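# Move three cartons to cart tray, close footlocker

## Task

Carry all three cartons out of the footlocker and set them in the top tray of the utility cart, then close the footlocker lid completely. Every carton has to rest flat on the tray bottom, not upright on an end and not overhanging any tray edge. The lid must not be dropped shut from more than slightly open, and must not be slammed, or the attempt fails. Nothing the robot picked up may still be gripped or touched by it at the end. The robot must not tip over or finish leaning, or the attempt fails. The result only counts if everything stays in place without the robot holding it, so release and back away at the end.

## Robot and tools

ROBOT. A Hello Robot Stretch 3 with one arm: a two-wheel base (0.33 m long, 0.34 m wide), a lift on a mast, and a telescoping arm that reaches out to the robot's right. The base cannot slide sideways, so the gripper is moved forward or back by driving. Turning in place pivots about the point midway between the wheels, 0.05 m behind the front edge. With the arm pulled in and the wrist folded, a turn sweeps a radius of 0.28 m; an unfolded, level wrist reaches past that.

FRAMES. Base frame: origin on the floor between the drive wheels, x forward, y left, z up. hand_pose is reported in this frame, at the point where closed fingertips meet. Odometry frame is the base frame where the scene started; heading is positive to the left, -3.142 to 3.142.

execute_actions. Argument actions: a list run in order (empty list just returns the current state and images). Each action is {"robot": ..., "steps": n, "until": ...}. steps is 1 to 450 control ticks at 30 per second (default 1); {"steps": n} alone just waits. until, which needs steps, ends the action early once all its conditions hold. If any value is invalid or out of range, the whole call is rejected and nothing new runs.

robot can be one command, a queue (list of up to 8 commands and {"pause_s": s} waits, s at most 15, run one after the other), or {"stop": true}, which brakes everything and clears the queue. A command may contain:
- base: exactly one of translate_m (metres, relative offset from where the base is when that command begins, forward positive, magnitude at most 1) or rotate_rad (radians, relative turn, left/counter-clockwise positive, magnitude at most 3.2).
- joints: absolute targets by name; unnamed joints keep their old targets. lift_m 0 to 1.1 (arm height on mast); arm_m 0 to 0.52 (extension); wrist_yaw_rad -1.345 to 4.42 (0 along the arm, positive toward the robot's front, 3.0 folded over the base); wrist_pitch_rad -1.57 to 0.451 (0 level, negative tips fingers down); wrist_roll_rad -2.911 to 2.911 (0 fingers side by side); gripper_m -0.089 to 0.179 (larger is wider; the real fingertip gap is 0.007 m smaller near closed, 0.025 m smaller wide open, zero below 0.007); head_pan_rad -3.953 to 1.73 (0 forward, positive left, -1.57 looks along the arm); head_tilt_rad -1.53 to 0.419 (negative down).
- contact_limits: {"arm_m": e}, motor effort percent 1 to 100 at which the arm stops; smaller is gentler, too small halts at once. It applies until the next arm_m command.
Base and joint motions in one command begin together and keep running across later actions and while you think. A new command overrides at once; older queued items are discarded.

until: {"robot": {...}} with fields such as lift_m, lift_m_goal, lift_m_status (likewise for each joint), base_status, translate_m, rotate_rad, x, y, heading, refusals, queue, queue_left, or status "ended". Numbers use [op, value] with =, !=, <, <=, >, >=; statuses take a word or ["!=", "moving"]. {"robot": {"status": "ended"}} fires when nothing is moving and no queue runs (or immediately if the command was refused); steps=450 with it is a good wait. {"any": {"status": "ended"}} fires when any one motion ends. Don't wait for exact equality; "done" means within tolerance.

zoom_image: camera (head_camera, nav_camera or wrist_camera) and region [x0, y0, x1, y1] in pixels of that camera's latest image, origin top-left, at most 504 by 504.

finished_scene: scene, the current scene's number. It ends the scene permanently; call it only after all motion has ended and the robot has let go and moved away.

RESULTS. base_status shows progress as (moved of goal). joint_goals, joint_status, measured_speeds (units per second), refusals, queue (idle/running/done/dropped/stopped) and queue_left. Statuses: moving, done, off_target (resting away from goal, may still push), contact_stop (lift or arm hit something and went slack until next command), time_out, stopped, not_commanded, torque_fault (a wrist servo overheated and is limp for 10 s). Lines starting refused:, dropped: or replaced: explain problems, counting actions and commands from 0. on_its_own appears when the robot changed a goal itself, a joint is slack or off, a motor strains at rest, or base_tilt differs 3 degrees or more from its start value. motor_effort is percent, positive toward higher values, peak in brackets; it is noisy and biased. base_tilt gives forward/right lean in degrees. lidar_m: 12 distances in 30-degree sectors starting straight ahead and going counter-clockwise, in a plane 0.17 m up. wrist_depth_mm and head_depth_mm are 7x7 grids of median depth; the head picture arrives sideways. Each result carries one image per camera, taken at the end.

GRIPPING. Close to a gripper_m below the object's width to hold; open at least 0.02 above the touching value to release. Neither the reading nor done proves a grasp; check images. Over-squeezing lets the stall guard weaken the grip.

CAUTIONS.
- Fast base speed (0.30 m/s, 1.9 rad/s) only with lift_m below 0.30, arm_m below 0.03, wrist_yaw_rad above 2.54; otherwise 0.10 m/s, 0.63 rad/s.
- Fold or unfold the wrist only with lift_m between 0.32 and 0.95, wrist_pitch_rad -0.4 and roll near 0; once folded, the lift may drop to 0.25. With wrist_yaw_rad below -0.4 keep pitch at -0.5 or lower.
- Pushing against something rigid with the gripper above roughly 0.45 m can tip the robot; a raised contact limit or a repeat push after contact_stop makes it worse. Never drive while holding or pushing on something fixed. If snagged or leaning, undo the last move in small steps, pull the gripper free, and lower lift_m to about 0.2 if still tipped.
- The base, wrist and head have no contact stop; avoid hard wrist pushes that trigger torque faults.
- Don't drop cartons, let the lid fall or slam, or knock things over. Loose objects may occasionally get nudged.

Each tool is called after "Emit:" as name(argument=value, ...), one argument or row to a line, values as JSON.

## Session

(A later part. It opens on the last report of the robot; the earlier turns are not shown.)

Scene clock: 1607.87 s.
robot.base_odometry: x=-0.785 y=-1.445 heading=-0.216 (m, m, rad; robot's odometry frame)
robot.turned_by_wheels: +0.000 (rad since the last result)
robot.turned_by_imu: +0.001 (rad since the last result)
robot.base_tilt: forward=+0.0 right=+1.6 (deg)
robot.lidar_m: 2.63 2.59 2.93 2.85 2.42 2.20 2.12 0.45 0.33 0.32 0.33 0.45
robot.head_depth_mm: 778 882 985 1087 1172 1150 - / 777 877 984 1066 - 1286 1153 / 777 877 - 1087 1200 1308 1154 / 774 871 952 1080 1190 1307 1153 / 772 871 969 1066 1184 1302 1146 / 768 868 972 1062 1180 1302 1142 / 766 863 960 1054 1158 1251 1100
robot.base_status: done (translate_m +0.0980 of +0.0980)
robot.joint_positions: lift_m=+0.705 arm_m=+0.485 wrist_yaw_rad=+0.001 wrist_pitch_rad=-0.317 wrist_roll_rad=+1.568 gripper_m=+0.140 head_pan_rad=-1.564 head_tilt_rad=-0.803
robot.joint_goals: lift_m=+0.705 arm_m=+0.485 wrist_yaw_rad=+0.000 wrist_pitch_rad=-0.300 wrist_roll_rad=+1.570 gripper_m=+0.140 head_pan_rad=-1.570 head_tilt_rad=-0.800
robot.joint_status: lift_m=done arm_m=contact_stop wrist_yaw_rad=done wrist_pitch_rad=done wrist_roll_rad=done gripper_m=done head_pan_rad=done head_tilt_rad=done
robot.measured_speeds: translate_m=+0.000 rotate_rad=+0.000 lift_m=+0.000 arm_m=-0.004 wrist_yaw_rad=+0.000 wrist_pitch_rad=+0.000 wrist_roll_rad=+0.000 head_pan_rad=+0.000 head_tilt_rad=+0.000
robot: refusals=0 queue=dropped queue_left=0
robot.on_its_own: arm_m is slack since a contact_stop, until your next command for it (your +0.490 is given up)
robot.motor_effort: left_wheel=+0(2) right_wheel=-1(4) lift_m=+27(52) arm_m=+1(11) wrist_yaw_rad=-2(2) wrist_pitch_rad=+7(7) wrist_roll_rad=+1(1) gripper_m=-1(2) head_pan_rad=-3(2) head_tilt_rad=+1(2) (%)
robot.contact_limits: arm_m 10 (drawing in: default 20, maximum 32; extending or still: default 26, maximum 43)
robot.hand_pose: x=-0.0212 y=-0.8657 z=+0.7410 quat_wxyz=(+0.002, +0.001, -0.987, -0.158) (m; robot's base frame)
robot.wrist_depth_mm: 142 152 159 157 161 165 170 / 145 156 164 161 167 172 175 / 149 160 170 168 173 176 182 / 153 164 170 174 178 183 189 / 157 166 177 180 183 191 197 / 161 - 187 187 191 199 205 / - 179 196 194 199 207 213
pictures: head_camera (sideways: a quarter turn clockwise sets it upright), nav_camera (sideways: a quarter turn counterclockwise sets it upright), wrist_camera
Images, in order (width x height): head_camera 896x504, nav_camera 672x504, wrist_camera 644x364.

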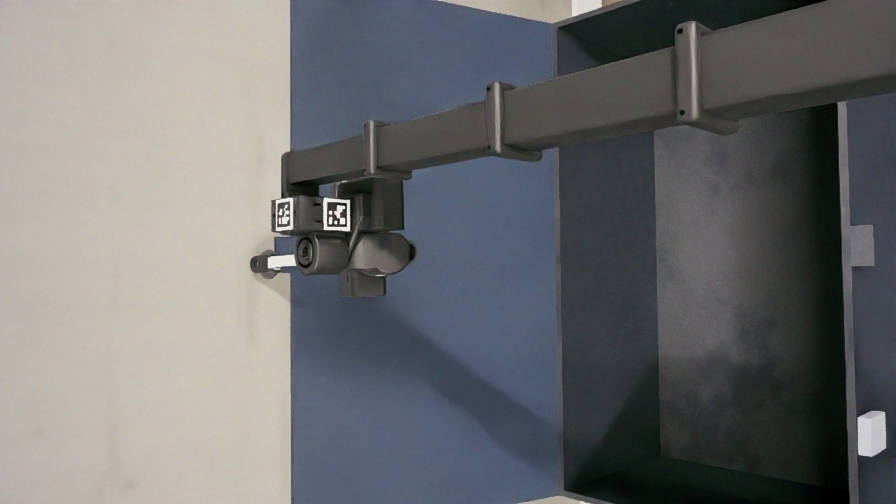

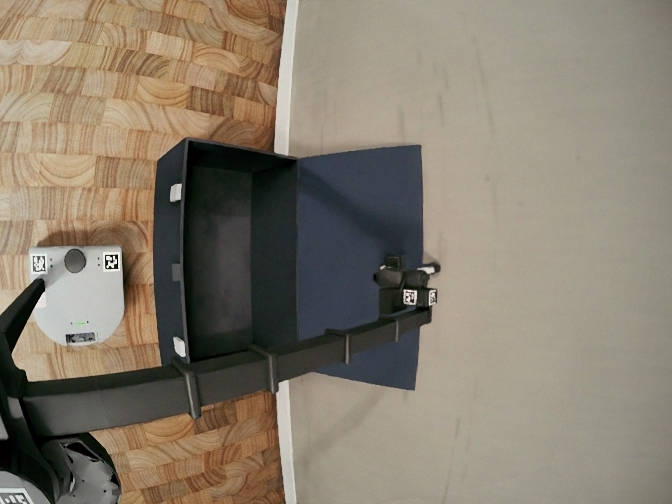

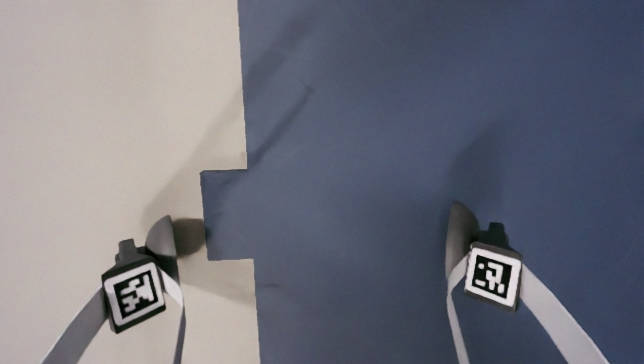

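Emit:
execute_actions(
  actions=[
    {"robot":{"joints":{"arm_m":0.483,"lift_m":0.685}},"steps":60,"until":{"robot":{"status":"ended"}}},
  ],
)

Scene clock: 1615.60 s.
robot.base_odometry: x=-0.785 y=-1.445 heading=-0.216 (m, m, rad; robot's odometry frame)
robot.turned_by_wheels: +0.000 (rad since the last result)
robot.turned_by_imu: +0.001 (rad since the last result)
robot.base_tilt: forward=-0.1 right=+1.6 (deg)
robot.lidar_m: 2.63 2.59 2.93 2.86 2.43 2.20 2.12 0.45 0.33 0.32 0.33 0.45
robot.head_depth_mm: 780 884 985 1080 1208 1153 - / 774 879 984 1064 - - 1068 / 775 876 964 1091 1197 1309 1152 / 773 873 959 1086 1189 1304 1151 / 770 873 971 1065 1181 1304 1139 / 769 864 966 1061 1174 1295 1145 / 765 862 963 1055 1152 1249 1108
robot.base_status: done (translate_m +0.0980 of +0.0980)
robot.joint_positions: lift_m=+0.686 arm_m=+0.483 wrist_yaw_rad=+0.001 wrist_pitch_rad=-0.292 wrist_roll_rad=+1.568 gripper_m=+0.140 head_pan_rad=-1.564 head_tilt_rad=-0.803
robot.joint_goals: lift_m=+0.686 arm_m=+0.483 wrist_yaw_rad=+0.000 wrist_pitch_rad=-0.300 wrist_roll_rad=+1.570 gripper_m=+0.140 head_pan_rad=-1.570 head_tilt_rad=-0.800
robot.joint_status: lift_m=contact_stop arm_m=done wrist_yaw_rad=done wrist_pitch_rad=done wrist_roll_rad=done gripper_m=done head_pan_rad=done head_tilt_rad=done
robot.measured_speeds: translate_m=+0.000 rotate_rad=+0.000 lift_m=+0.000 arm_m=+0.000 wrist_yaw_rad=+0.000 wrist_pitch_rad=+0.000 wrist_roll_rad=+0.000 head_pan_rad=+0.000 head_tilt_rad=+0.000
robot: refusals=0 queue=dropped queue_left=0
robot.on_its_own: lift_m is slack since a contact_stop, until your next command for it
robot.motor_effort: left_wheel=+0(0) right_wheel=-1(2) lift_m=+40(40) arm_m=+3(2) wrist_yaw_rad=-1(2) wrist_pitch_rad=-3(7) wrist_roll_rad=+1(1) gripper_m=-6(6) head_pan_rad=-3(3) head_tilt_rad=+2(1) (%)
robot.hand_pose: x=-0.0213 y=-0.8659 z=+0.7277 quat_wxyz=(+0.002, +0.000, -0.989, -0.146) (m; robot's base frame)
robot.wrist_depth_mm: 145 153 153 155 157 160 162 / 148 157 158 160 162 164 168 / 152 161 164 164 167 172 176 / 155 166 167 170 174 178 181 / 160 168 172 176 181 184 187 / 164 - 186 183 186 - 196 / - 182 191 189 193 197 203
pictures: head_camera (sideways: a quarter turn clockwise sets it upright), nav_camera (sideways: a quarter turn counterclockwise sets it upright), wrist_camera
Images, in order (width x height): head_camera 896x504, nav_camera 672x504, wrist_camera 644x364.

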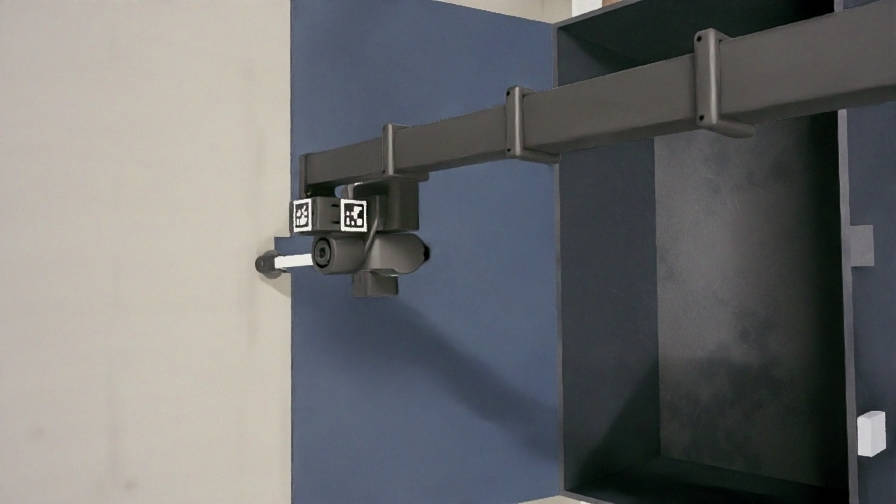

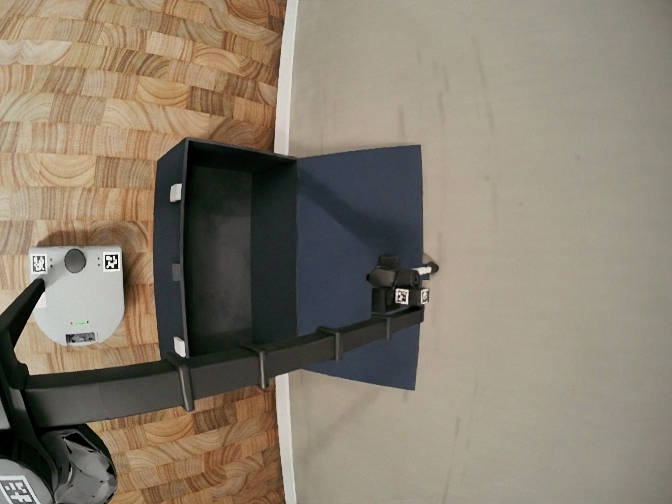

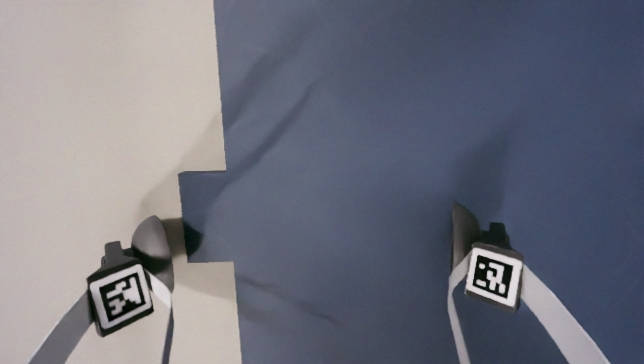

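Emit:
execute_actions(
  actions=[
    {"robot":{"joints":{"arm_m":0.465}},"steps":25},
    {"robot":{"joints":{"arm_m":0.445,"lift_m":0.692}},"steps":40,"until":{"robot":{"status":"ended"}}},
  ],
)

Scene clock: 1623.67 s.
robot.base_odometry: x=-0.785 y=-1.445 heading=-0.216 (m, m, rad; robot's odometry frame)
robot.turned_by_wheels: +0.000 (rad since the last result)
robot.turned_by_imu: +0.001 (rad since the last result)
robot.base_tilt: forward=-0.1 right=+1.7 (deg)
robot.lidar_m: 2.63 2.59 2.94 2.85 2.43 2.20 2.12 0.45 0.33 0.32 0.33 0.45
robot.head_depth_mm: 779 883 982 1082 1206 1150 - / 777 876 979 1071 - - 975 / 775 875 963 1106 1190 1302 1147 / 773 871 959 1091 1186 1307 1151 / 770 871 970 1065 1187 1302 1148 / 766 868 966 1061 1178 1298 1146 / 768 862 964 1062 1154 1245 1102
robot.base_status: done (translate_m +0.0980 of +0.0980)
robot.joint_positions: lift_m=+0.692 arm_m=+0.445 wrist_yaw_rad=+0.001 wrist_pitch_rad=-0.315 wrist_roll_rad=+1.568 gripper_m=+0.140 head_pan_rad=-1.564 head_tilt_rad=-0.803
robot.joint_goals: lift_m=+0.692 arm_m=+0.445 wrist_yaw_rad=+0.000 wrist_pitch_rad=-0.300 wrist_roll_rad=+1.570 gripper_m=+0.140 head_pan_rad=-1.570 head_tilt_rad=-0.800
robot.joint_status: lift_m=done arm_m=done wrist_yaw_rad=done wrist_pitch_rad=done wrist_roll_rad=done gripper_m=done head_pan_rad=done head_tilt_rad=done
robot.measured_speeds: translate_m=+0.000 rotate_rad=+0.000 lift_m=+0.000 arm_m=+0.000 wrist_yaw_rad=+0.000 wrist_pitch_rad=+0.000 wrist_roll_rad=+0.000 head_pan_rad=+0.000 head_tilt_rad=+0.000
robot: refusals=0 queue=done queue_left=0
robot.motor_effort: left_wheel=+1(2) right_wheel=-3(4) lift_m=+53(55) arm_m=-3(4) wrist_yaw_rad=-1(0) wrist_pitch_rad=+6(6) wrist_roll_rad=+1(1) gripper_m=+0(6) head_pan_rad=-3(3) head_tilt_rad=+1(2) (%)
robot.hand_pose: x=-0.0213 y=-0.8264 z=+0.7278 quat_wxyz=(+0.002, +0.000, -0.988, -0.157) (m; robot's base frame)
robot.wrist_depth_mm: 172 186 187 190 193 198 203 / 176 188 192 195 200 206 211 / 180 193 198 201 207 213 218 / 185 198 204 207 214 220 225 / 190 201 210 215 222 228 234 / 195 - 220 225 232 238 245 / 197 219 230 233 240 248 257
pictures: head_camera (sideways: a quarter turn clockwise sets it upright), nav_camera (sideways: a quarter turn counterclockwise sets it upright), wrist_camera
Images, in order (width x height): head_camera 896x504, nav_camera 672x504, wrist_camera 644x364.

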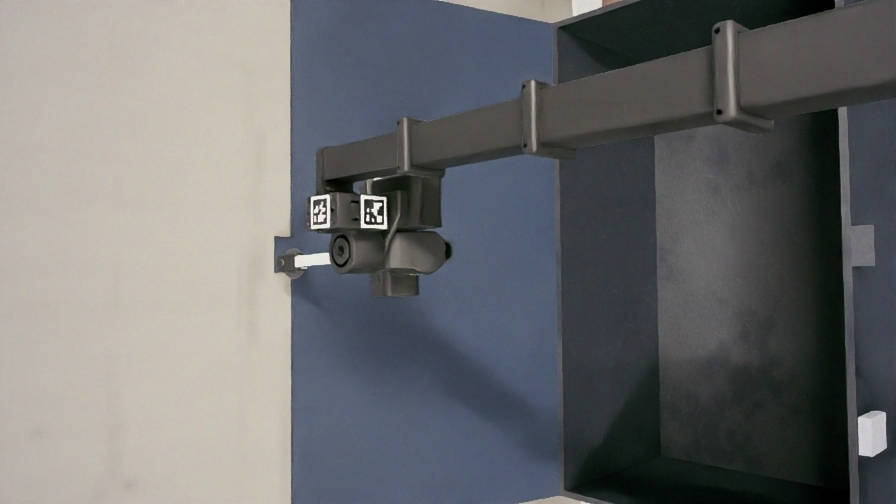

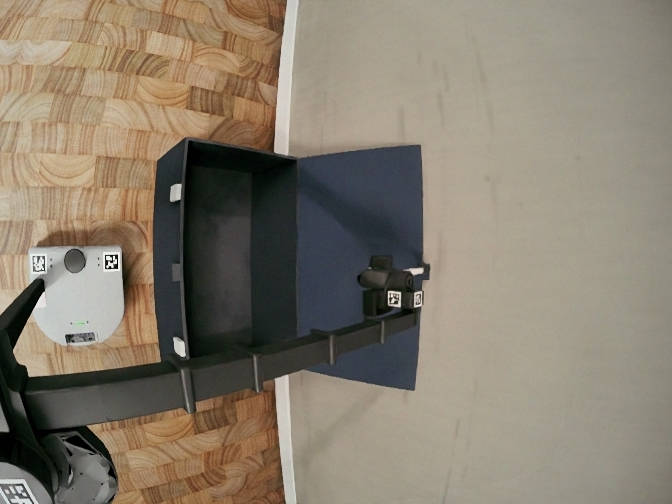

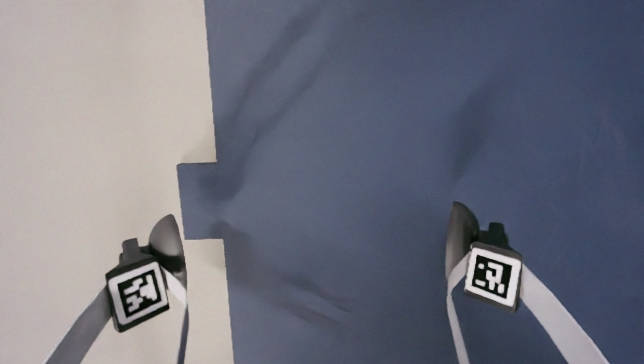

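Emit:
execute_actions(
  actions=[
    {"robot":[{"joints":{"arm_m":0.40}},{"joints":{"wrist_roll_rad":0,"wrist_pitch_rad":0,"lift_m":0.662,"gripper_m":0.10}}],"steps":200,"until":{"robot":{"status":"ended"}}},
  ],
)

Scene clock: 1699.43 s.
robot.base_odometry: x=-0.785 y=-1.445 heading=-0.216 (m, m, rad; robot's odometry frame)
robot.turned_by_wheels: +0.000 (rad since the last result)
robot.turned_by_imu: +0.001 (rad since the last result)
robot.base_tilt: forward=-0.1 right=+1.7 (deg)
robot.lidar_m: 2.63 2.58 2.93 2.85 2.42 2.20 2.12 0.45 0.33 0.32 0.33 0.45
robot.head_depth_mm: 777 883 986 1087 1210 1218 1093 / 778 879 980 1068 1165 - 972 / 774 876 966 - 1195 1299 1148 / 771 872 961 - 1187 1309 1150 / 770 867 966 1066 1177 1303 1141 / 767 868 965 1057 1178 1300 1144 / 766 861 965 1053 1154 1249 1103
robot.base_status: done (translate_m +0.0980 of +0.0980)
robot.joint_positions: lift_m=+0.662 arm_m=+0.400 wrist_yaw_rad=+0.001 wrist_pitch_rad=-0.022 wrist_roll_rad=+0.006 gripper_m=+0.100 head_pan_rad=-1.564 head_tilt_rad=-0.803
robot.joint_goals: lift_m=+0.662 arm_m=+0.400 wrist_yaw_rad=+0.000 wrist_pitch_rad=+0.000 wrist_roll_rad=+0.000 gripper_m=+0.100 head_pan_rad=-1.570 head_tilt_rad=-0.800
robot.joint_status: lift_m=done arm_m=done wrist_yaw_rad=done wrist_pitch_rad=done wrist_roll_rad=done gripper_m=done head_pan_rad=done head_tilt_rad=done
robot.measured_speeds: translate_m=+0.000 rotate_rad=+0.000 lift_m=+0.000 arm_m=+0.000 wrist_yaw_rad=+0.000 wrist_pitch_rad=+0.000 wrist_roll_rad=+0.000 head_pan_rad=+0.000 head_tilt_rad=+0.000
robot: refusals=0 queue=done queue_left=0
robot.motor_effort: left_wheel=+0(1) right_wheel=-3(3) lift_m=+26(50) arm_m=-3(7) wrist_yaw_rad=-1(0) wrist_pitch_rad=+9(10) wrist_roll_rad=-2(4) gripper_m=+0(82) head_pan_rad=-3(3) head_tilt_rad=+0(1) (%)
robot.hand_pose: x=-0.0213 y=-0.8009 z=+0.7714 quat_wxyz=(+0.705, +0.008, -0.709, -0.008) (m; robot's base frame)
robot.wrist_depth_mm: 231 233 235 236 239 238 238 / 239 242 241 245 247 248 249 / 248 251 252 253 254 255 257 / 255 259 258 250 260 263 264 / 247 248 248 250 249 251 251 / 244 248 249 248 249 252 250 / 241 246 244 246 245 245 246
pictures: head_camera (sideways: a quarter turn clockwise sets it upright), nav_camera (sideways: a quarter turn counterclockwise sets it upright), wrist_camera
Images, in order (width x height): head_camera 896x504, nav_camera 672x504, wrist_camera 644x364.

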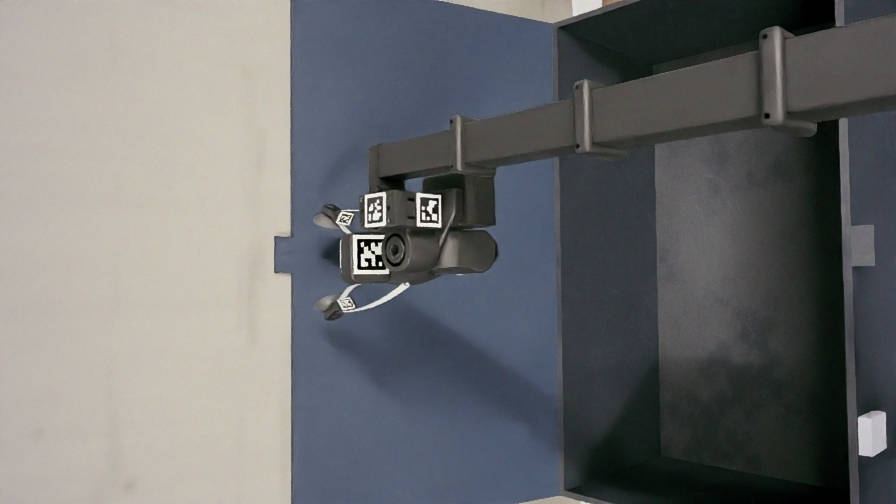

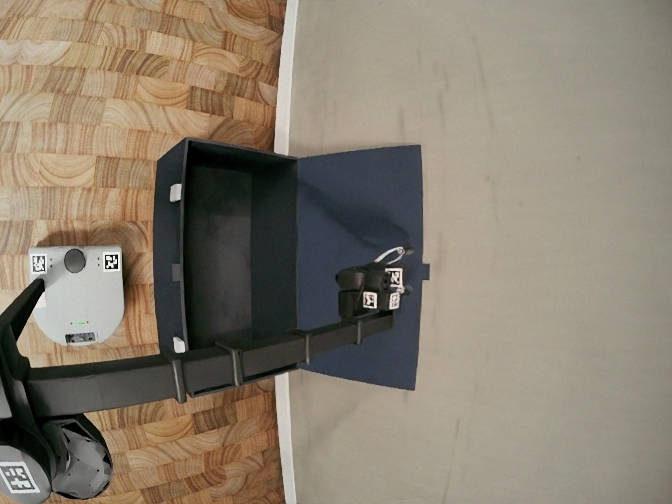

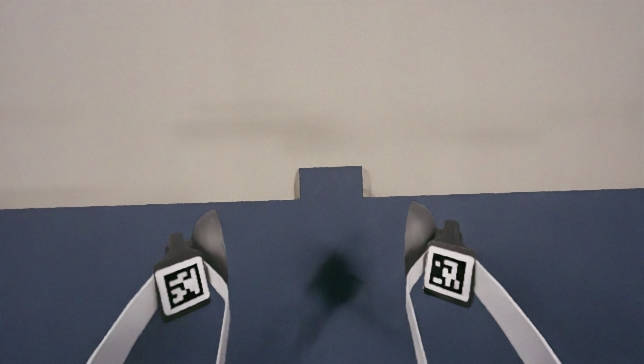

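Emit:
execute_actions(
  actions=[
    {"robot":{"base":{"translate_m":-0.011},"joints":{"arm_m":0.455,"lift_m":0.68}},"steps":200,"until":{"robot":{"status":"ended"}}},
  ],
)

Scene clock: 1708.33 s.
robot.base_odometry: x=-0.796 y=-1.442 heading=-0.216 (m, m, rad; robot's odometry frame)
robot.turned_by_wheels: +0.000 (rad since the last result)
robot.turned_by_imu: +0.001 (rad since the last result)
robot.base_tilt: forward=-0.1 right=+1.7 (deg)
robot.lidar_m: 2.64 2.60 2.93 2.86 2.41 2.19 2.11 0.45 0.33 0.32 0.33 0.45
robot.head_depth_mm: 779 880 987 1083 1213 1121 1064 / 775 878 979 1078 - - 971 / 775 874 967 1112 1199 1307 1158 / 772 871 942 1088 1183 1305 1154 / 771 870 966 1067 1179 1301 1148 / 769 867 968 1062 1177 1298 1142 / 764 860 962 1057 1151 1242 1134
robot.base_status: done (translate_m -0.0110 of -0.0110)
robot.joint_positions: lift_m=+0.680 arm_m=+0.455 wrist_yaw_rad=+0.001 wrist_pitch_rad=-0.021 wrist_roll_rad=+0.006 gripper_m=+0.100 head_pan_rad=-1.564 head_tilt_rad=-0.803
robot.joint_goals: lift_m=+0.680 arm_m=+0.455 wrist_yaw_rad=+0.000 wrist_pitch_rad=+0.000 wrist_roll_rad=+0.000 gripper_m=+0.100 head_pan_rad=-1.570 head_tilt_rad=-0.800
robot.joint_status: lift_m=done arm_m=done wrist_yaw_rad=done wrist_pitch_rad=done wrist_roll_rad=done gripper_m=done head_pan_rad=done head_tilt_rad=done
robot.measured_speeds: translate_m=+0.000 rotate_rad=+0.000 lift_m=+0.000 arm_m=+0.000 wrist_yaw_rad=+0.000 wrist_pitch_rad=+0.000 wrist_roll_rad=+0.000 head_pan_rad=+0.000 head_tilt_rad=+0.000
robot: refusals=0 queue=done queue_left=0
robot.motor_effort: left_wheel=+0(2) right_wheel=-3(9) lift_m=+52(57) arm_m=+3(3) wrist_yaw_rad=-1(1) wrist_pitch_rad=+9(9) wrist_roll_rad=-2(2) gripper_m=+0(0) head_pan_rad=-3(3) head_tilt_rad=+0(1) (%)
robot.hand_pose: x=-0.0213 y=-0.8553 z=+0.7888 quat_wxyz=(+0.705, +0.008, -0.709, -0.008) (m; robot's base frame)
robot.wrist_depth_mm: 184 184 186 186 187 187 188 / 189 190 190 193 192 195 195 / 196 196 198 198 200 200 202 / 204 204 205 205 206 208 210 / 210 211 212 203 212 213 213 / 198 198 200 200 199 201 201 / 196 197 199 198 199 199 198
pictures: head_camera (sideways: a quarter turn clockwise sets it upright), nav_camera (sideways: a quarter turn counterclockwise sets it upright), wrist_camera
Images, in order (width x height): head_camera 896x504, nav_camera 672x504, wrist_camera 644x364.

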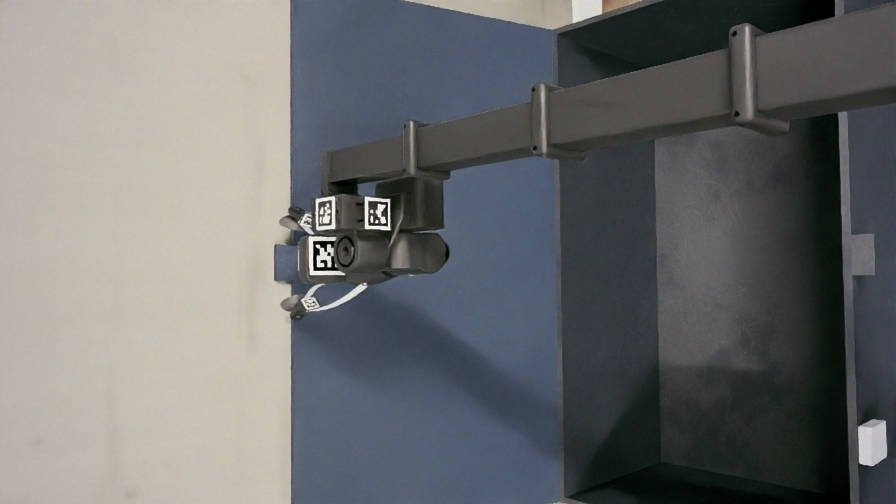

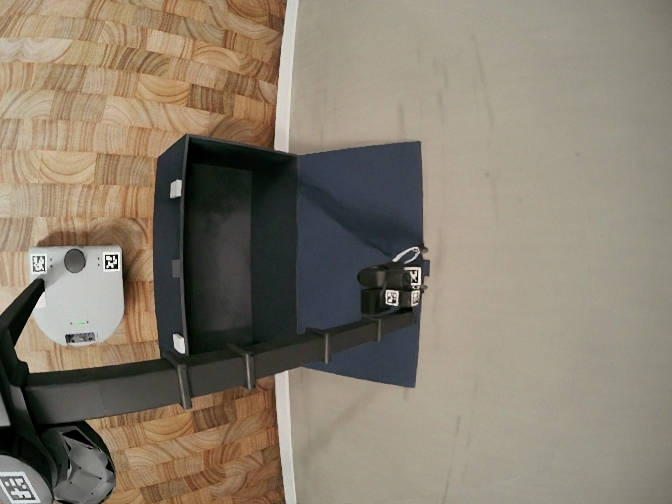

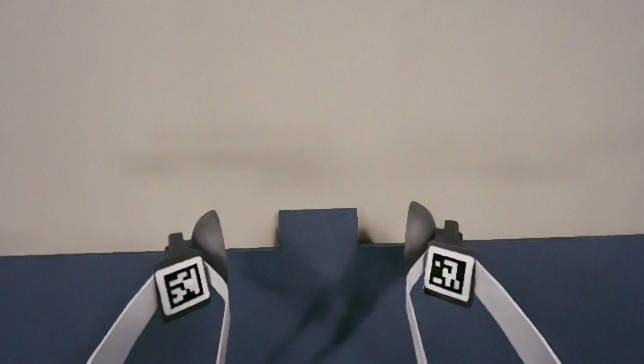

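Emit:
execute_actions(
  actions=[
    {"robot":{"joints":{"arm_m":0.49,"gripper_m":0.085},"contact_limits":{"arm_m":9}},"steps":100,"until":{"robot":{"status":"ended"}}},
  ],
)

Scene clock: 1714.43 s.
robot.base_odometry: x=-0.796 y=-1.442 heading=-0.216 (m, m, rad; robot's odometry frame)
robot.turned_by_wheels: +0.000 (rad since the last result)
robot.turned_by_imu: +0.001 (rad since the last result)
robot.base_tilt: forward=+0.0 right=+1.6 (deg)
robot.lidar_m: 2.63 2.59 2.94 2.85 2.41 2.18 2.11 0.45 0.33 0.32 0.33 0.45
robot.head_depth_mm: 781 882 985 1086 1201 1121 1067 / 778 879 983 1067 - - 977 / 775 876 969 1101 1196 1314 1152 / 771 872 947 1090 1185 1311 1147 / 771 870 970 1068 1178 1302 1143 / 767 865 965 1058 1176 1297 1140 / 764 863 964 1056 1158 1247 1136
robot.base_status: done (translate_m -0.0110 of -0.0110)
robot.joint_positions: lift_m=+0.680 arm_m=+0.481 wrist_yaw_rad=-0.004 wrist_pitch_rad=-0.014 wrist_roll_rad=+0.005 gripper_m=+0.085 head_pan_rad=-1.564 head_tilt_rad=-0.803
robot.joint_goals: lift_m=+0.680 arm_m=+0.482 wrist_yaw_rad=+0.000 wrist_pitch_rad=+0.000 wrist_roll_rad=+0.000 gripper_m=+0.085 head_pan_rad=-1.570 head_tilt_rad=-0.800
robot.joint_status: lift_m=done arm_m=contact_stop wrist_yaw_rad=done wrist_pitch_rad=done wrist_roll_rad=done gripper_m=done head_pan_rad=done head_tilt_rad=done
robot.measured_speeds: translate_m=+0.000 rotate_rad=+0.000 lift_m=+0.000 arm_m=-0.001 wrist_yaw_rad=+0.000 wrist_pitch_rad=+0.000 wrist_roll_rad=+0.000 head_pan_rad=+0.000 head_tilt_rad=+0.000
robot: refusals=0 queue=dropped queue_left=0
robot.on_its_own: arm_m is slack since a contact_stop, until your next command for it (your +0.490 is given up)
robot.motor_effort: left_wheel=+0(1) right_wheel=-3(4) lift_m=+51(52) arm_m=+0(8) wrist_yaw_rad=+4(6) wrist_pitch_rad=+6(9) wrist_roll_rad=-2(2) gripper_m=-1(60) head_pan_rad=-3(3) head_tilt_rad=+2(1) (%)
robot.contact_limits: arm_m 9 (drawing in: default 20, maximum 32; extending or still: default 26, maximum 43)
robot.hand_pose: x=-0.0226 y=-0.8823 z=+0.7906 quat_wxyz=(+0.706, +0.004, -0.708, -0.007) (m; robot's base frame)
robot.wrist_depth_mm: 160 160 161 162 163 164 165 / 165 165 166 168 167 169 170 / 170 170 172 173 174 175 175 / 176 177 178 180 180 181 184 / 181 183 183 176 187 187 190 / 172 174 174 175 174 176 177 / 171 172 172 173 174 173 175
pictures: head_camera (sideways: a quarter turn clockwise sets it upright), nav_camera (sideways: a quarter turn counterclockwise sets it upright), wrist_camera
Images, in order (width x height): head_camera 896x504, nav_camera 672x504, wrist_camera 644x364.

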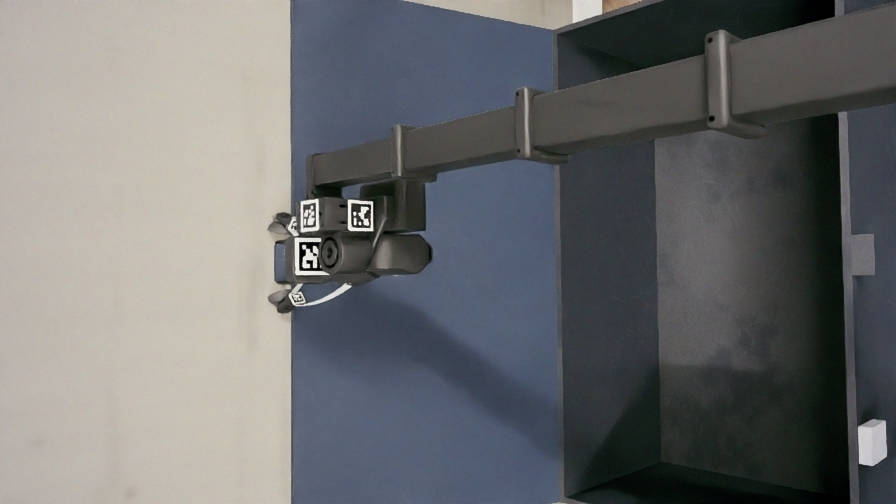

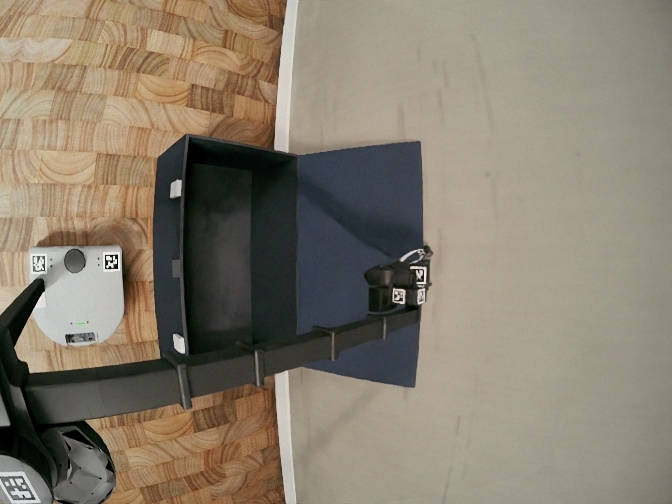

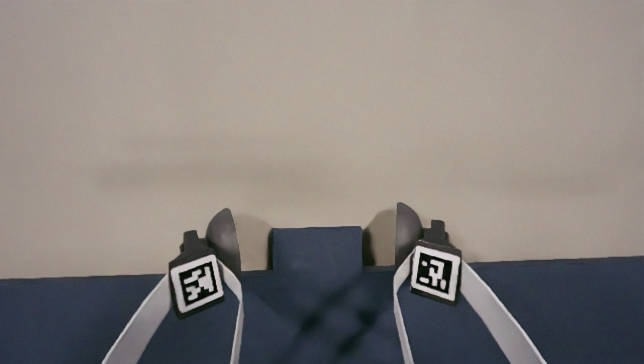

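Contact with edge/wall. Back slightly and pinch, then pull.

Emit:
execute_actions(
  actions=[
    {"robot":{"joints":{"arm_m":0.477,"gripper_m":0.035}},"steps":60,"until":{"robot":{"status":"ended"}}},
    {"robot":{"joints":{"arm_m":0.455,"lift_m":0.686}},"steps":40,"until":{"robot":{"status":"ended"}}},
  ],
)

Scene clock: 1721.00 s.
robot.base_odometry: x=-0.796 y=-1.442 heading=-0.216 (m, m, rad; robot's odometry frame)
robot.turned_by_wheels: +0.000 (rad since the last result)
robot.turned_by_imu: +0.001 (rad since the last result)
robot.base_tilt: forward=-0.1 right=+1.7 (deg)
robot.lidar_m: 2.64 2.60 2.93 2.86 2.42 2.19 2.11 0.45 0.33 0.32 0.33 0.45
robot.head_depth_mm: 782 880 985 1086 1204 1119 - / 778 878 979 1069 - - 1064 / 774 876 964 1100 1198 1304 1150 / 773 874 950 1086 1192 1303 1151 / 768 869 968 1065 1181 1307 1150 / 769 865 964 1060 1172 1300 1146 / 765 864 963 1054 1157 1247 1132
robot.base_status: done (translate_m -0.0110 of -0.0110)
robot.joint_positions: lift_m=+0.686 arm_m=+0.455 wrist_yaw_rad=-0.002 wrist_pitch_rad=-0.021 wrist_roll_rad=+0.005 gripper_m=+0.035 head_pan_rad=-1.564 head_tilt_rad=-0.803
robot.joint_goals: lift_m=+0.686 arm_m=+0.455 wrist_yaw_rad=+0.000 wrist_pitch_rad=+0.000 wrist_roll_rad=+0.000 gripper_m=+0.035 head_pan_rad=-1.570 head_tilt_rad=-0.800
robot.joint_status: lift_m=done arm_m=done wrist_yaw_rad=done wrist_pitch_rad=done wrist_roll_rad=done gripper_m=done head_pan_rad=done head_tilt_rad=done
robot.measured_speeds: translate_m=+0.000 rotate_rad=+0.000 lift_m=+0.000 arm_m=+0.000 wrist_yaw_rad=+0.000 wrist_pitch_rad=+0.000 wrist_roll_rad=+0.000 head_pan_rad=+0.000 head_tilt_rad=+0.000
robot: refusals=0 queue=done queue_left=0
robot.motor_effort: left_wheel=+1(1) right_wheel=-3(3) lift_m=+52(59) arm_m=-3(2) wrist_yaw_rad=+3(5) wrist_pitch_rad=+8(9) wrist_roll_rad=-2(2) gripper_m=-1(81) head_pan_rad=-3(2) head_tilt_rad=+1(1) (%)
robot.hand_pose: x=-0.0221 y=-0.8560 z=+0.7949 quat_wxyz=(+0.706, +0.007, -0.708, -0.008) (m; robot's base frame)
robot.wrist_depth_mm: 182 183 185 185 187 186 188 / 189 190 191 191 192 194 193 / 195 197 196 199 199 201 201 / 202 203 204 204 206 209 210 / 210 209 212 203 212 214 215 / 199 198 200 202 200 200 204 / 196 198 199 199 200 201 200
pictures: head_camera (sideways: a quarter turn clockwise sets it upright), nav_camera (sideways: a quarter turn counterclockwise sets it upright), wrist_camera
Images, in order (width x height): head_camera 896x504, nav_camera 672x504, wrist_camera 644x364.

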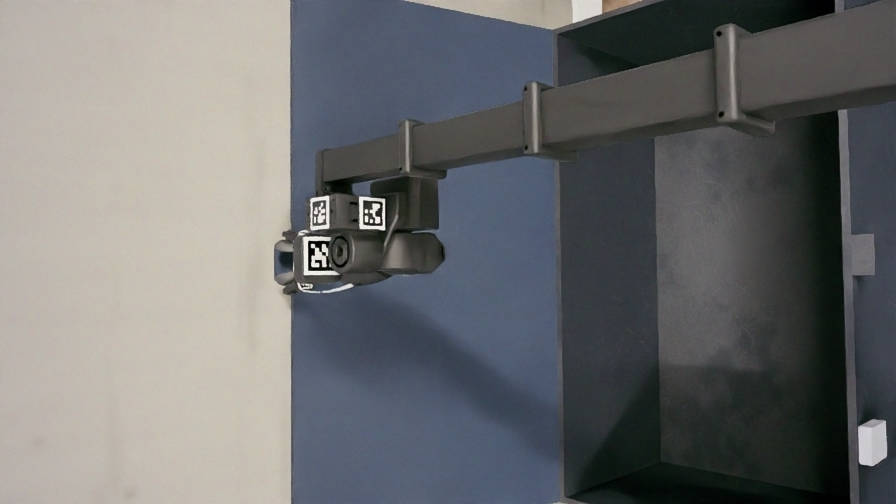

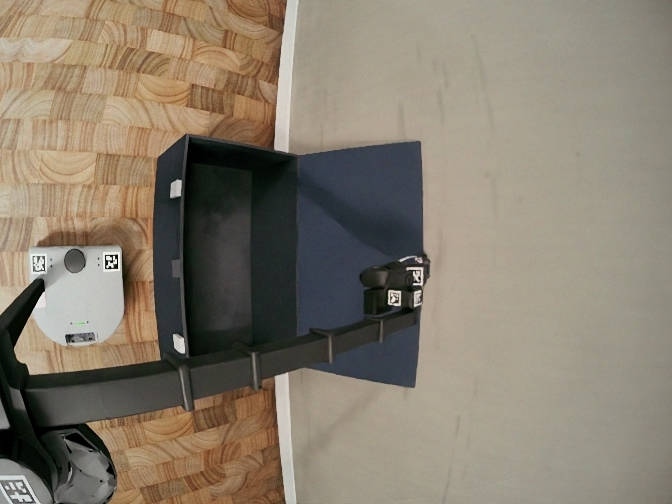

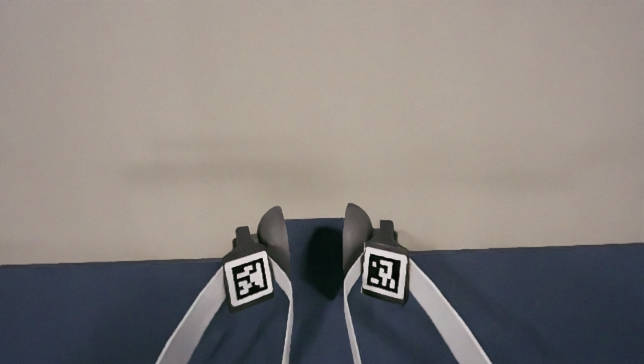

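Emit:
execute_actions(
  actions=[
    {"robot":{"joints":{"lift_m":0.688,"gripper_m":0.08}},"steps":60,"until":{"robot":{"status":"ended"}}},
    {"robot":{"joints":{"arm_m":0.50},"contact_limits":{"arm_m":9}},"steps":80,"until":{"robot":{"status":"ended"}}},
    {"robot":{"joints":{"gripper_m":0.03}},"steps":50,"until":{"robot":{"status":"ended"}}},
  ],
)

Scene clock: 1732.67 s.
robot.base_odometry: x=-0.796 y=-1.442 heading=-0.217 (m, m, rad; robot's odometry frame)
robot.turned_by_wheels: +0.000 (rad since the last result)
robot.turned_by_imu: +0.001 (rad since the last result)
robot.base_tilt: forward=-0.1 right=+1.6 (deg)
robot.lidar_m: 2.64 2.59 2.93 2.86 2.40 2.19 2.11 0.45 0.33 0.32 0.33 0.45
robot.head_depth_mm: 779 882 986 1087 1207 1123 - / 779 878 980 1080 - - 980 / 772 875 963 1097 1195 1306 1153 / 771 871 - 1083 1189 1307 1148 / 770 870 970 1060 1184 1310 1146 / 765 866 969 1056 1177 1296 1147 / 767 862 962 1058 1151 1248 1138
robot.base_status: done (translate_m -0.0110 of -0.0110)
robot.joint_positions: lift_m=+0.688 arm_m=+0.479 wrist_yaw_rad=-0.014 wrist_pitch_rad=-0.023 wrist_roll_rad=+0.004 gripper_m=+0.030 head_pan_rad=-1.564 head_tilt_rad=-0.803
robot.joint_goals: lift_m=+0.688 arm_m=+0.479 wrist_yaw_rad=+0.000 wrist_pitch_rad=+0.000 wrist_roll_rad=+0.000 gripper_m=+0.030 head_pan_rad=-1.570 head_tilt_rad=-0.800
robot.joint_status: lift_m=done arm_m=contact_stop wrist_yaw_rad=done wrist_pitch_rad=done wrist_roll_rad=done gripper_m=done head_pan_rad=done head_tilt_rad=done
robot.measured_speeds: translate_m=+0.000 rotate_rad=+0.000 lift_m=+0.000 arm_m=+0.000 wrist_yaw_rad=+0.000 wrist_pitch_rad=+0.000 wrist_roll_rad=+0.000 head_pan_rad=+0.000 head_tilt_rad=+0.000
robot: refusals=0 queue=done queue_left=0
robot.on_its_own: arm_m is slack since a contact_stop, until your next command for it (your +0.500 is given up); wrist_yaw_rad is at rest, and its effort (+16) is outside its rest range (-12 to +12)
robot.motor_effort: left_wheel=-2(4) right_wheel=+2(9) lift_m=+52(57) arm_m=+0(8) wrist_yaw_rad=+16(20) wrist_pitch_rad=+9(12) wrist_roll_rad=-2(2) gripper_m=-9(88) head_pan_rad=-3(2) head_tilt_rad=+1(0) (%)
robot.contact_limits: arm_m 9 (drawing in: default 20, maximum 32; extending or still: default 26, maximum 43)
robot.hand_pose: x=-0.0250 y=-0.8794 z=+0.7963 quat_wxyz=(+0.706, +0.003, -0.708, -0.013) (m; robot's base frame)
robot.wrist_depth_mm: 160 161 162 163 165 165 167 / 165 166 167 169 170 173 174 / 169 172 174 175 176 180 180 / 177 178 181 181 183 185 187 / 183 185 185 185 190 192 195 / 185 179 - 178 179 181 182 / 174 175 176 177 179 180 182
pictures: head_camera (sideways: a quarter turn clockwise sets it upright), nav_camera (sideways: a quarter turn counterclockwise sets it upright), wrist_camera
Images, in order (width x height): head_camera 896x504, nav_camera 672x504, wrist_camera 644x364.

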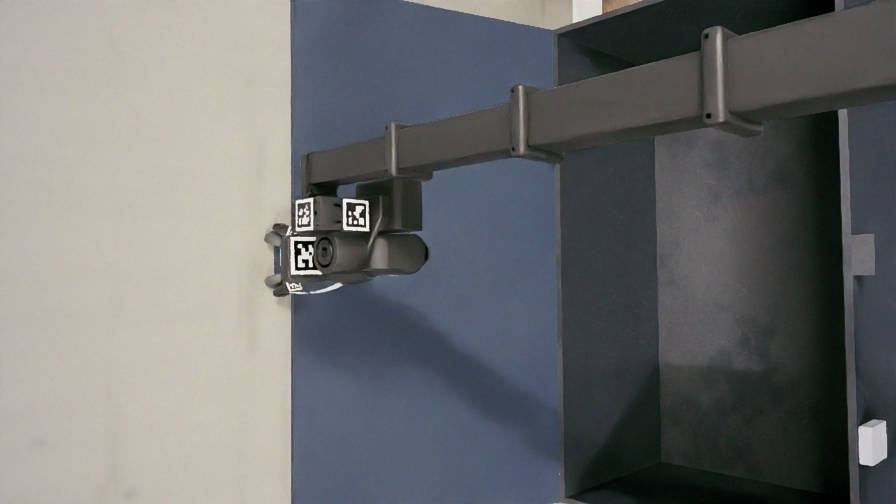

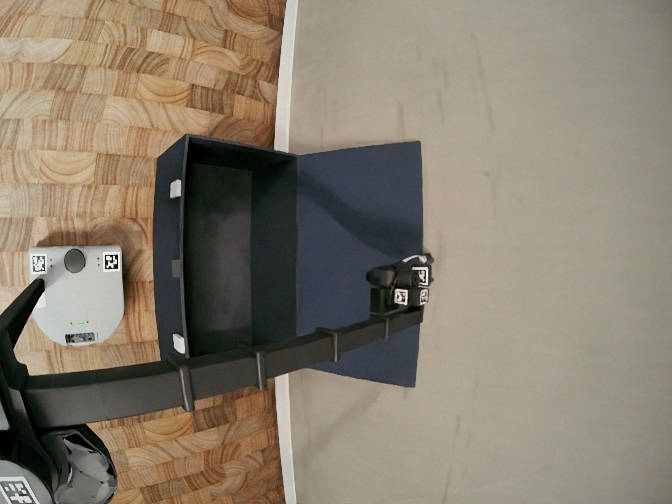

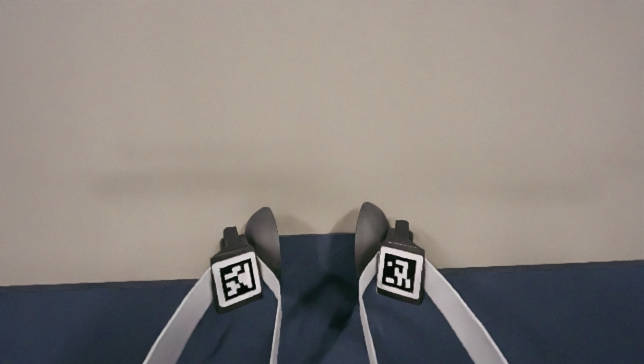

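Emit:
execute_actions(
  actions=[
    {"robot":{"joints":{"arm_m":0.468}},"steps":25},
    {"robot":{"joints":{"arm_m":0.455,"lift_m":0.691}},"steps":30},
  ],
)

Scene clock: 1738.50 s.
robot.base_odometry: x=-0.796 y=-1.442 heading=-0.216 (m, m, rad; robot's odometry frame)
robot.turned_by_wheels: +0.000 (rad since the last result)
robot.turned_by_imu: +0.001 (rad since the last result)
robot.base_tilt: forward=+0.0 right=+1.7 (deg)
robot.lidar_m: 2.64 2.59 2.94 2.86 2.41 2.19 2.11 0.45 0.33 0.32 0.33 0.45
robot.head_depth_mm: 779 885 984 1084 1208 1122 - / 776 879 982 1071 - - 977 / 775 871 962 1107 1191 1312 1151 / 771 872 - 1085 1191 1305 1146 / 769 871 971 1064 1180 1298 1145 / 767 865 965 1058 1173 1296 1139 / 765 860 964 1055 1156 1249 1136
robot.base_status: done (translate_m -0.0110 of -0.0110)
robot.joint_positions: lift_m=+0.691 arm_m=+0.455 wrist_yaw_rad=-0.002 wrist_pitch_rad=-0.019 wrist_roll_rad=+0.004 gripper_m=+0.030 head_pan_rad=-1.564 head_tilt_rad=-0.803
robot.joint_goals: lift_m=+0.691 arm_m=+0.455 wrist_yaw_rad=+0.000 wrist_pitch_rad=+0.000 wrist_roll_rad=+0.000 gripper_m=+0.030 head_pan_rad=-1.570 head_tilt_rad=-0.800
robot.joint_status: lift_m=done arm_m=done wrist_yaw_rad=done wrist_pitch_rad=done wrist_roll_rad=done gripper_m=done head_pan_rad=done head_tilt_rad=done
robot.measured_speeds: translate_m=+0.000 rotate_rad=+0.000 lift_m=+0.000 arm_m=+0.000 wrist_yaw_rad=+0.000 wrist_pitch_rad=+0.000 wrist_roll_rad=+0.000 head_pan_rad=+0.000 head_tilt_rad=+0.000
robot: refusals=0 queue=done queue_left=0
robot.motor_effort: left_wheel=+1(4) right_wheel=-3(6) lift_m=+53(53) arm_m=-3(4) wrist_yaw_rad=+3(15) wrist_pitch_rad=+8(9) wrist_roll_rad=-2(1) gripper_m=+0(10) head_pan_rad=-3(2) head_tilt_rad=+1(1) (%)
robot.hand_pose: x=-0.0220 y=-0.8560 z=+0.8003 quat_wxyz=(+0.706, +0.006, -0.708, -0.008) (m; robot's base frame)
robot.wrist_depth_mm: 182 183 184 185 187 186 188 / 189 189 190 192 192 192 196 / 196 196 196 197 199 200 203 / 202 203 204 205 207 209 209 / 208 212 211 204 214 215 215 / 199 202 200 201 204 203 203 / 198 199 199 200 202 202 201
pictures: head_camera (sideways: a quarter turn clockwise sets it upright), nav_camera (sideways: a quarter turn counterclockwise sets it upright), wrist_camera
Images, in order (width x height): head_camera 896x504, nav_camera 672x504, wrist_camera 644x364.

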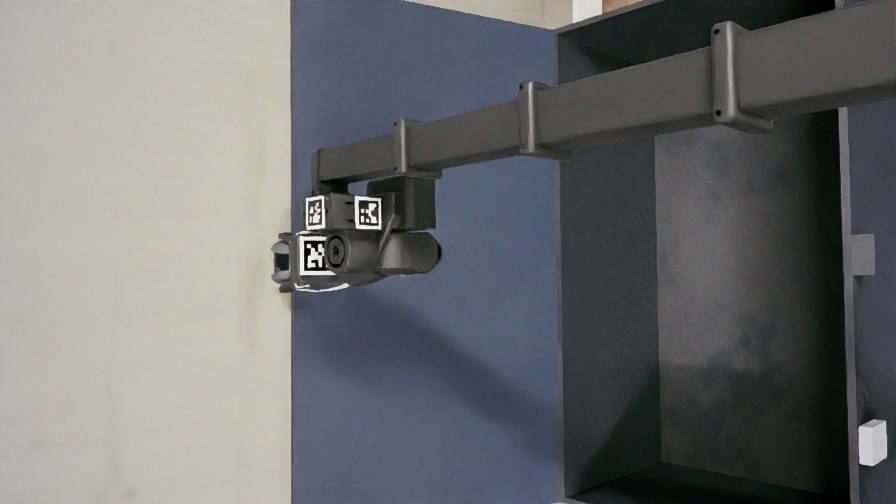

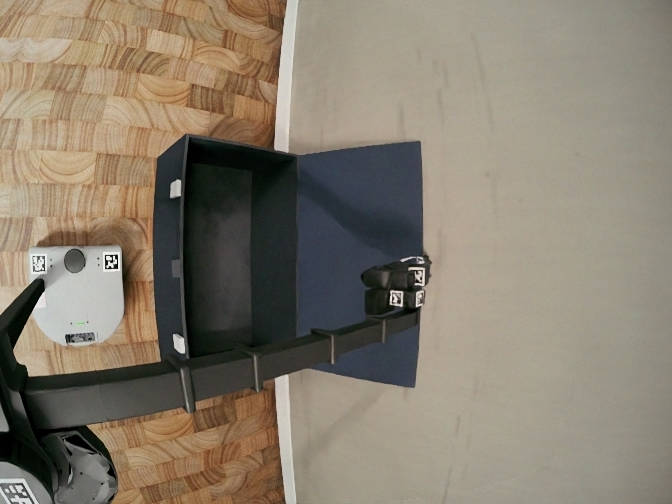

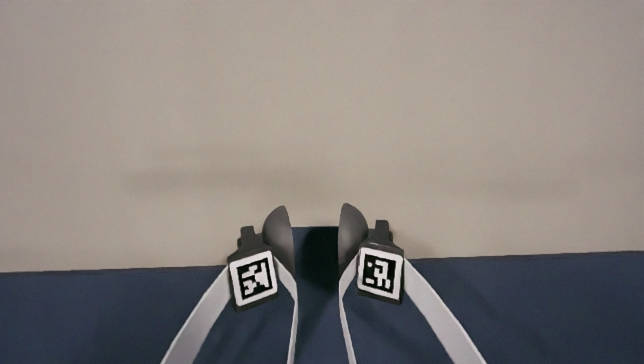

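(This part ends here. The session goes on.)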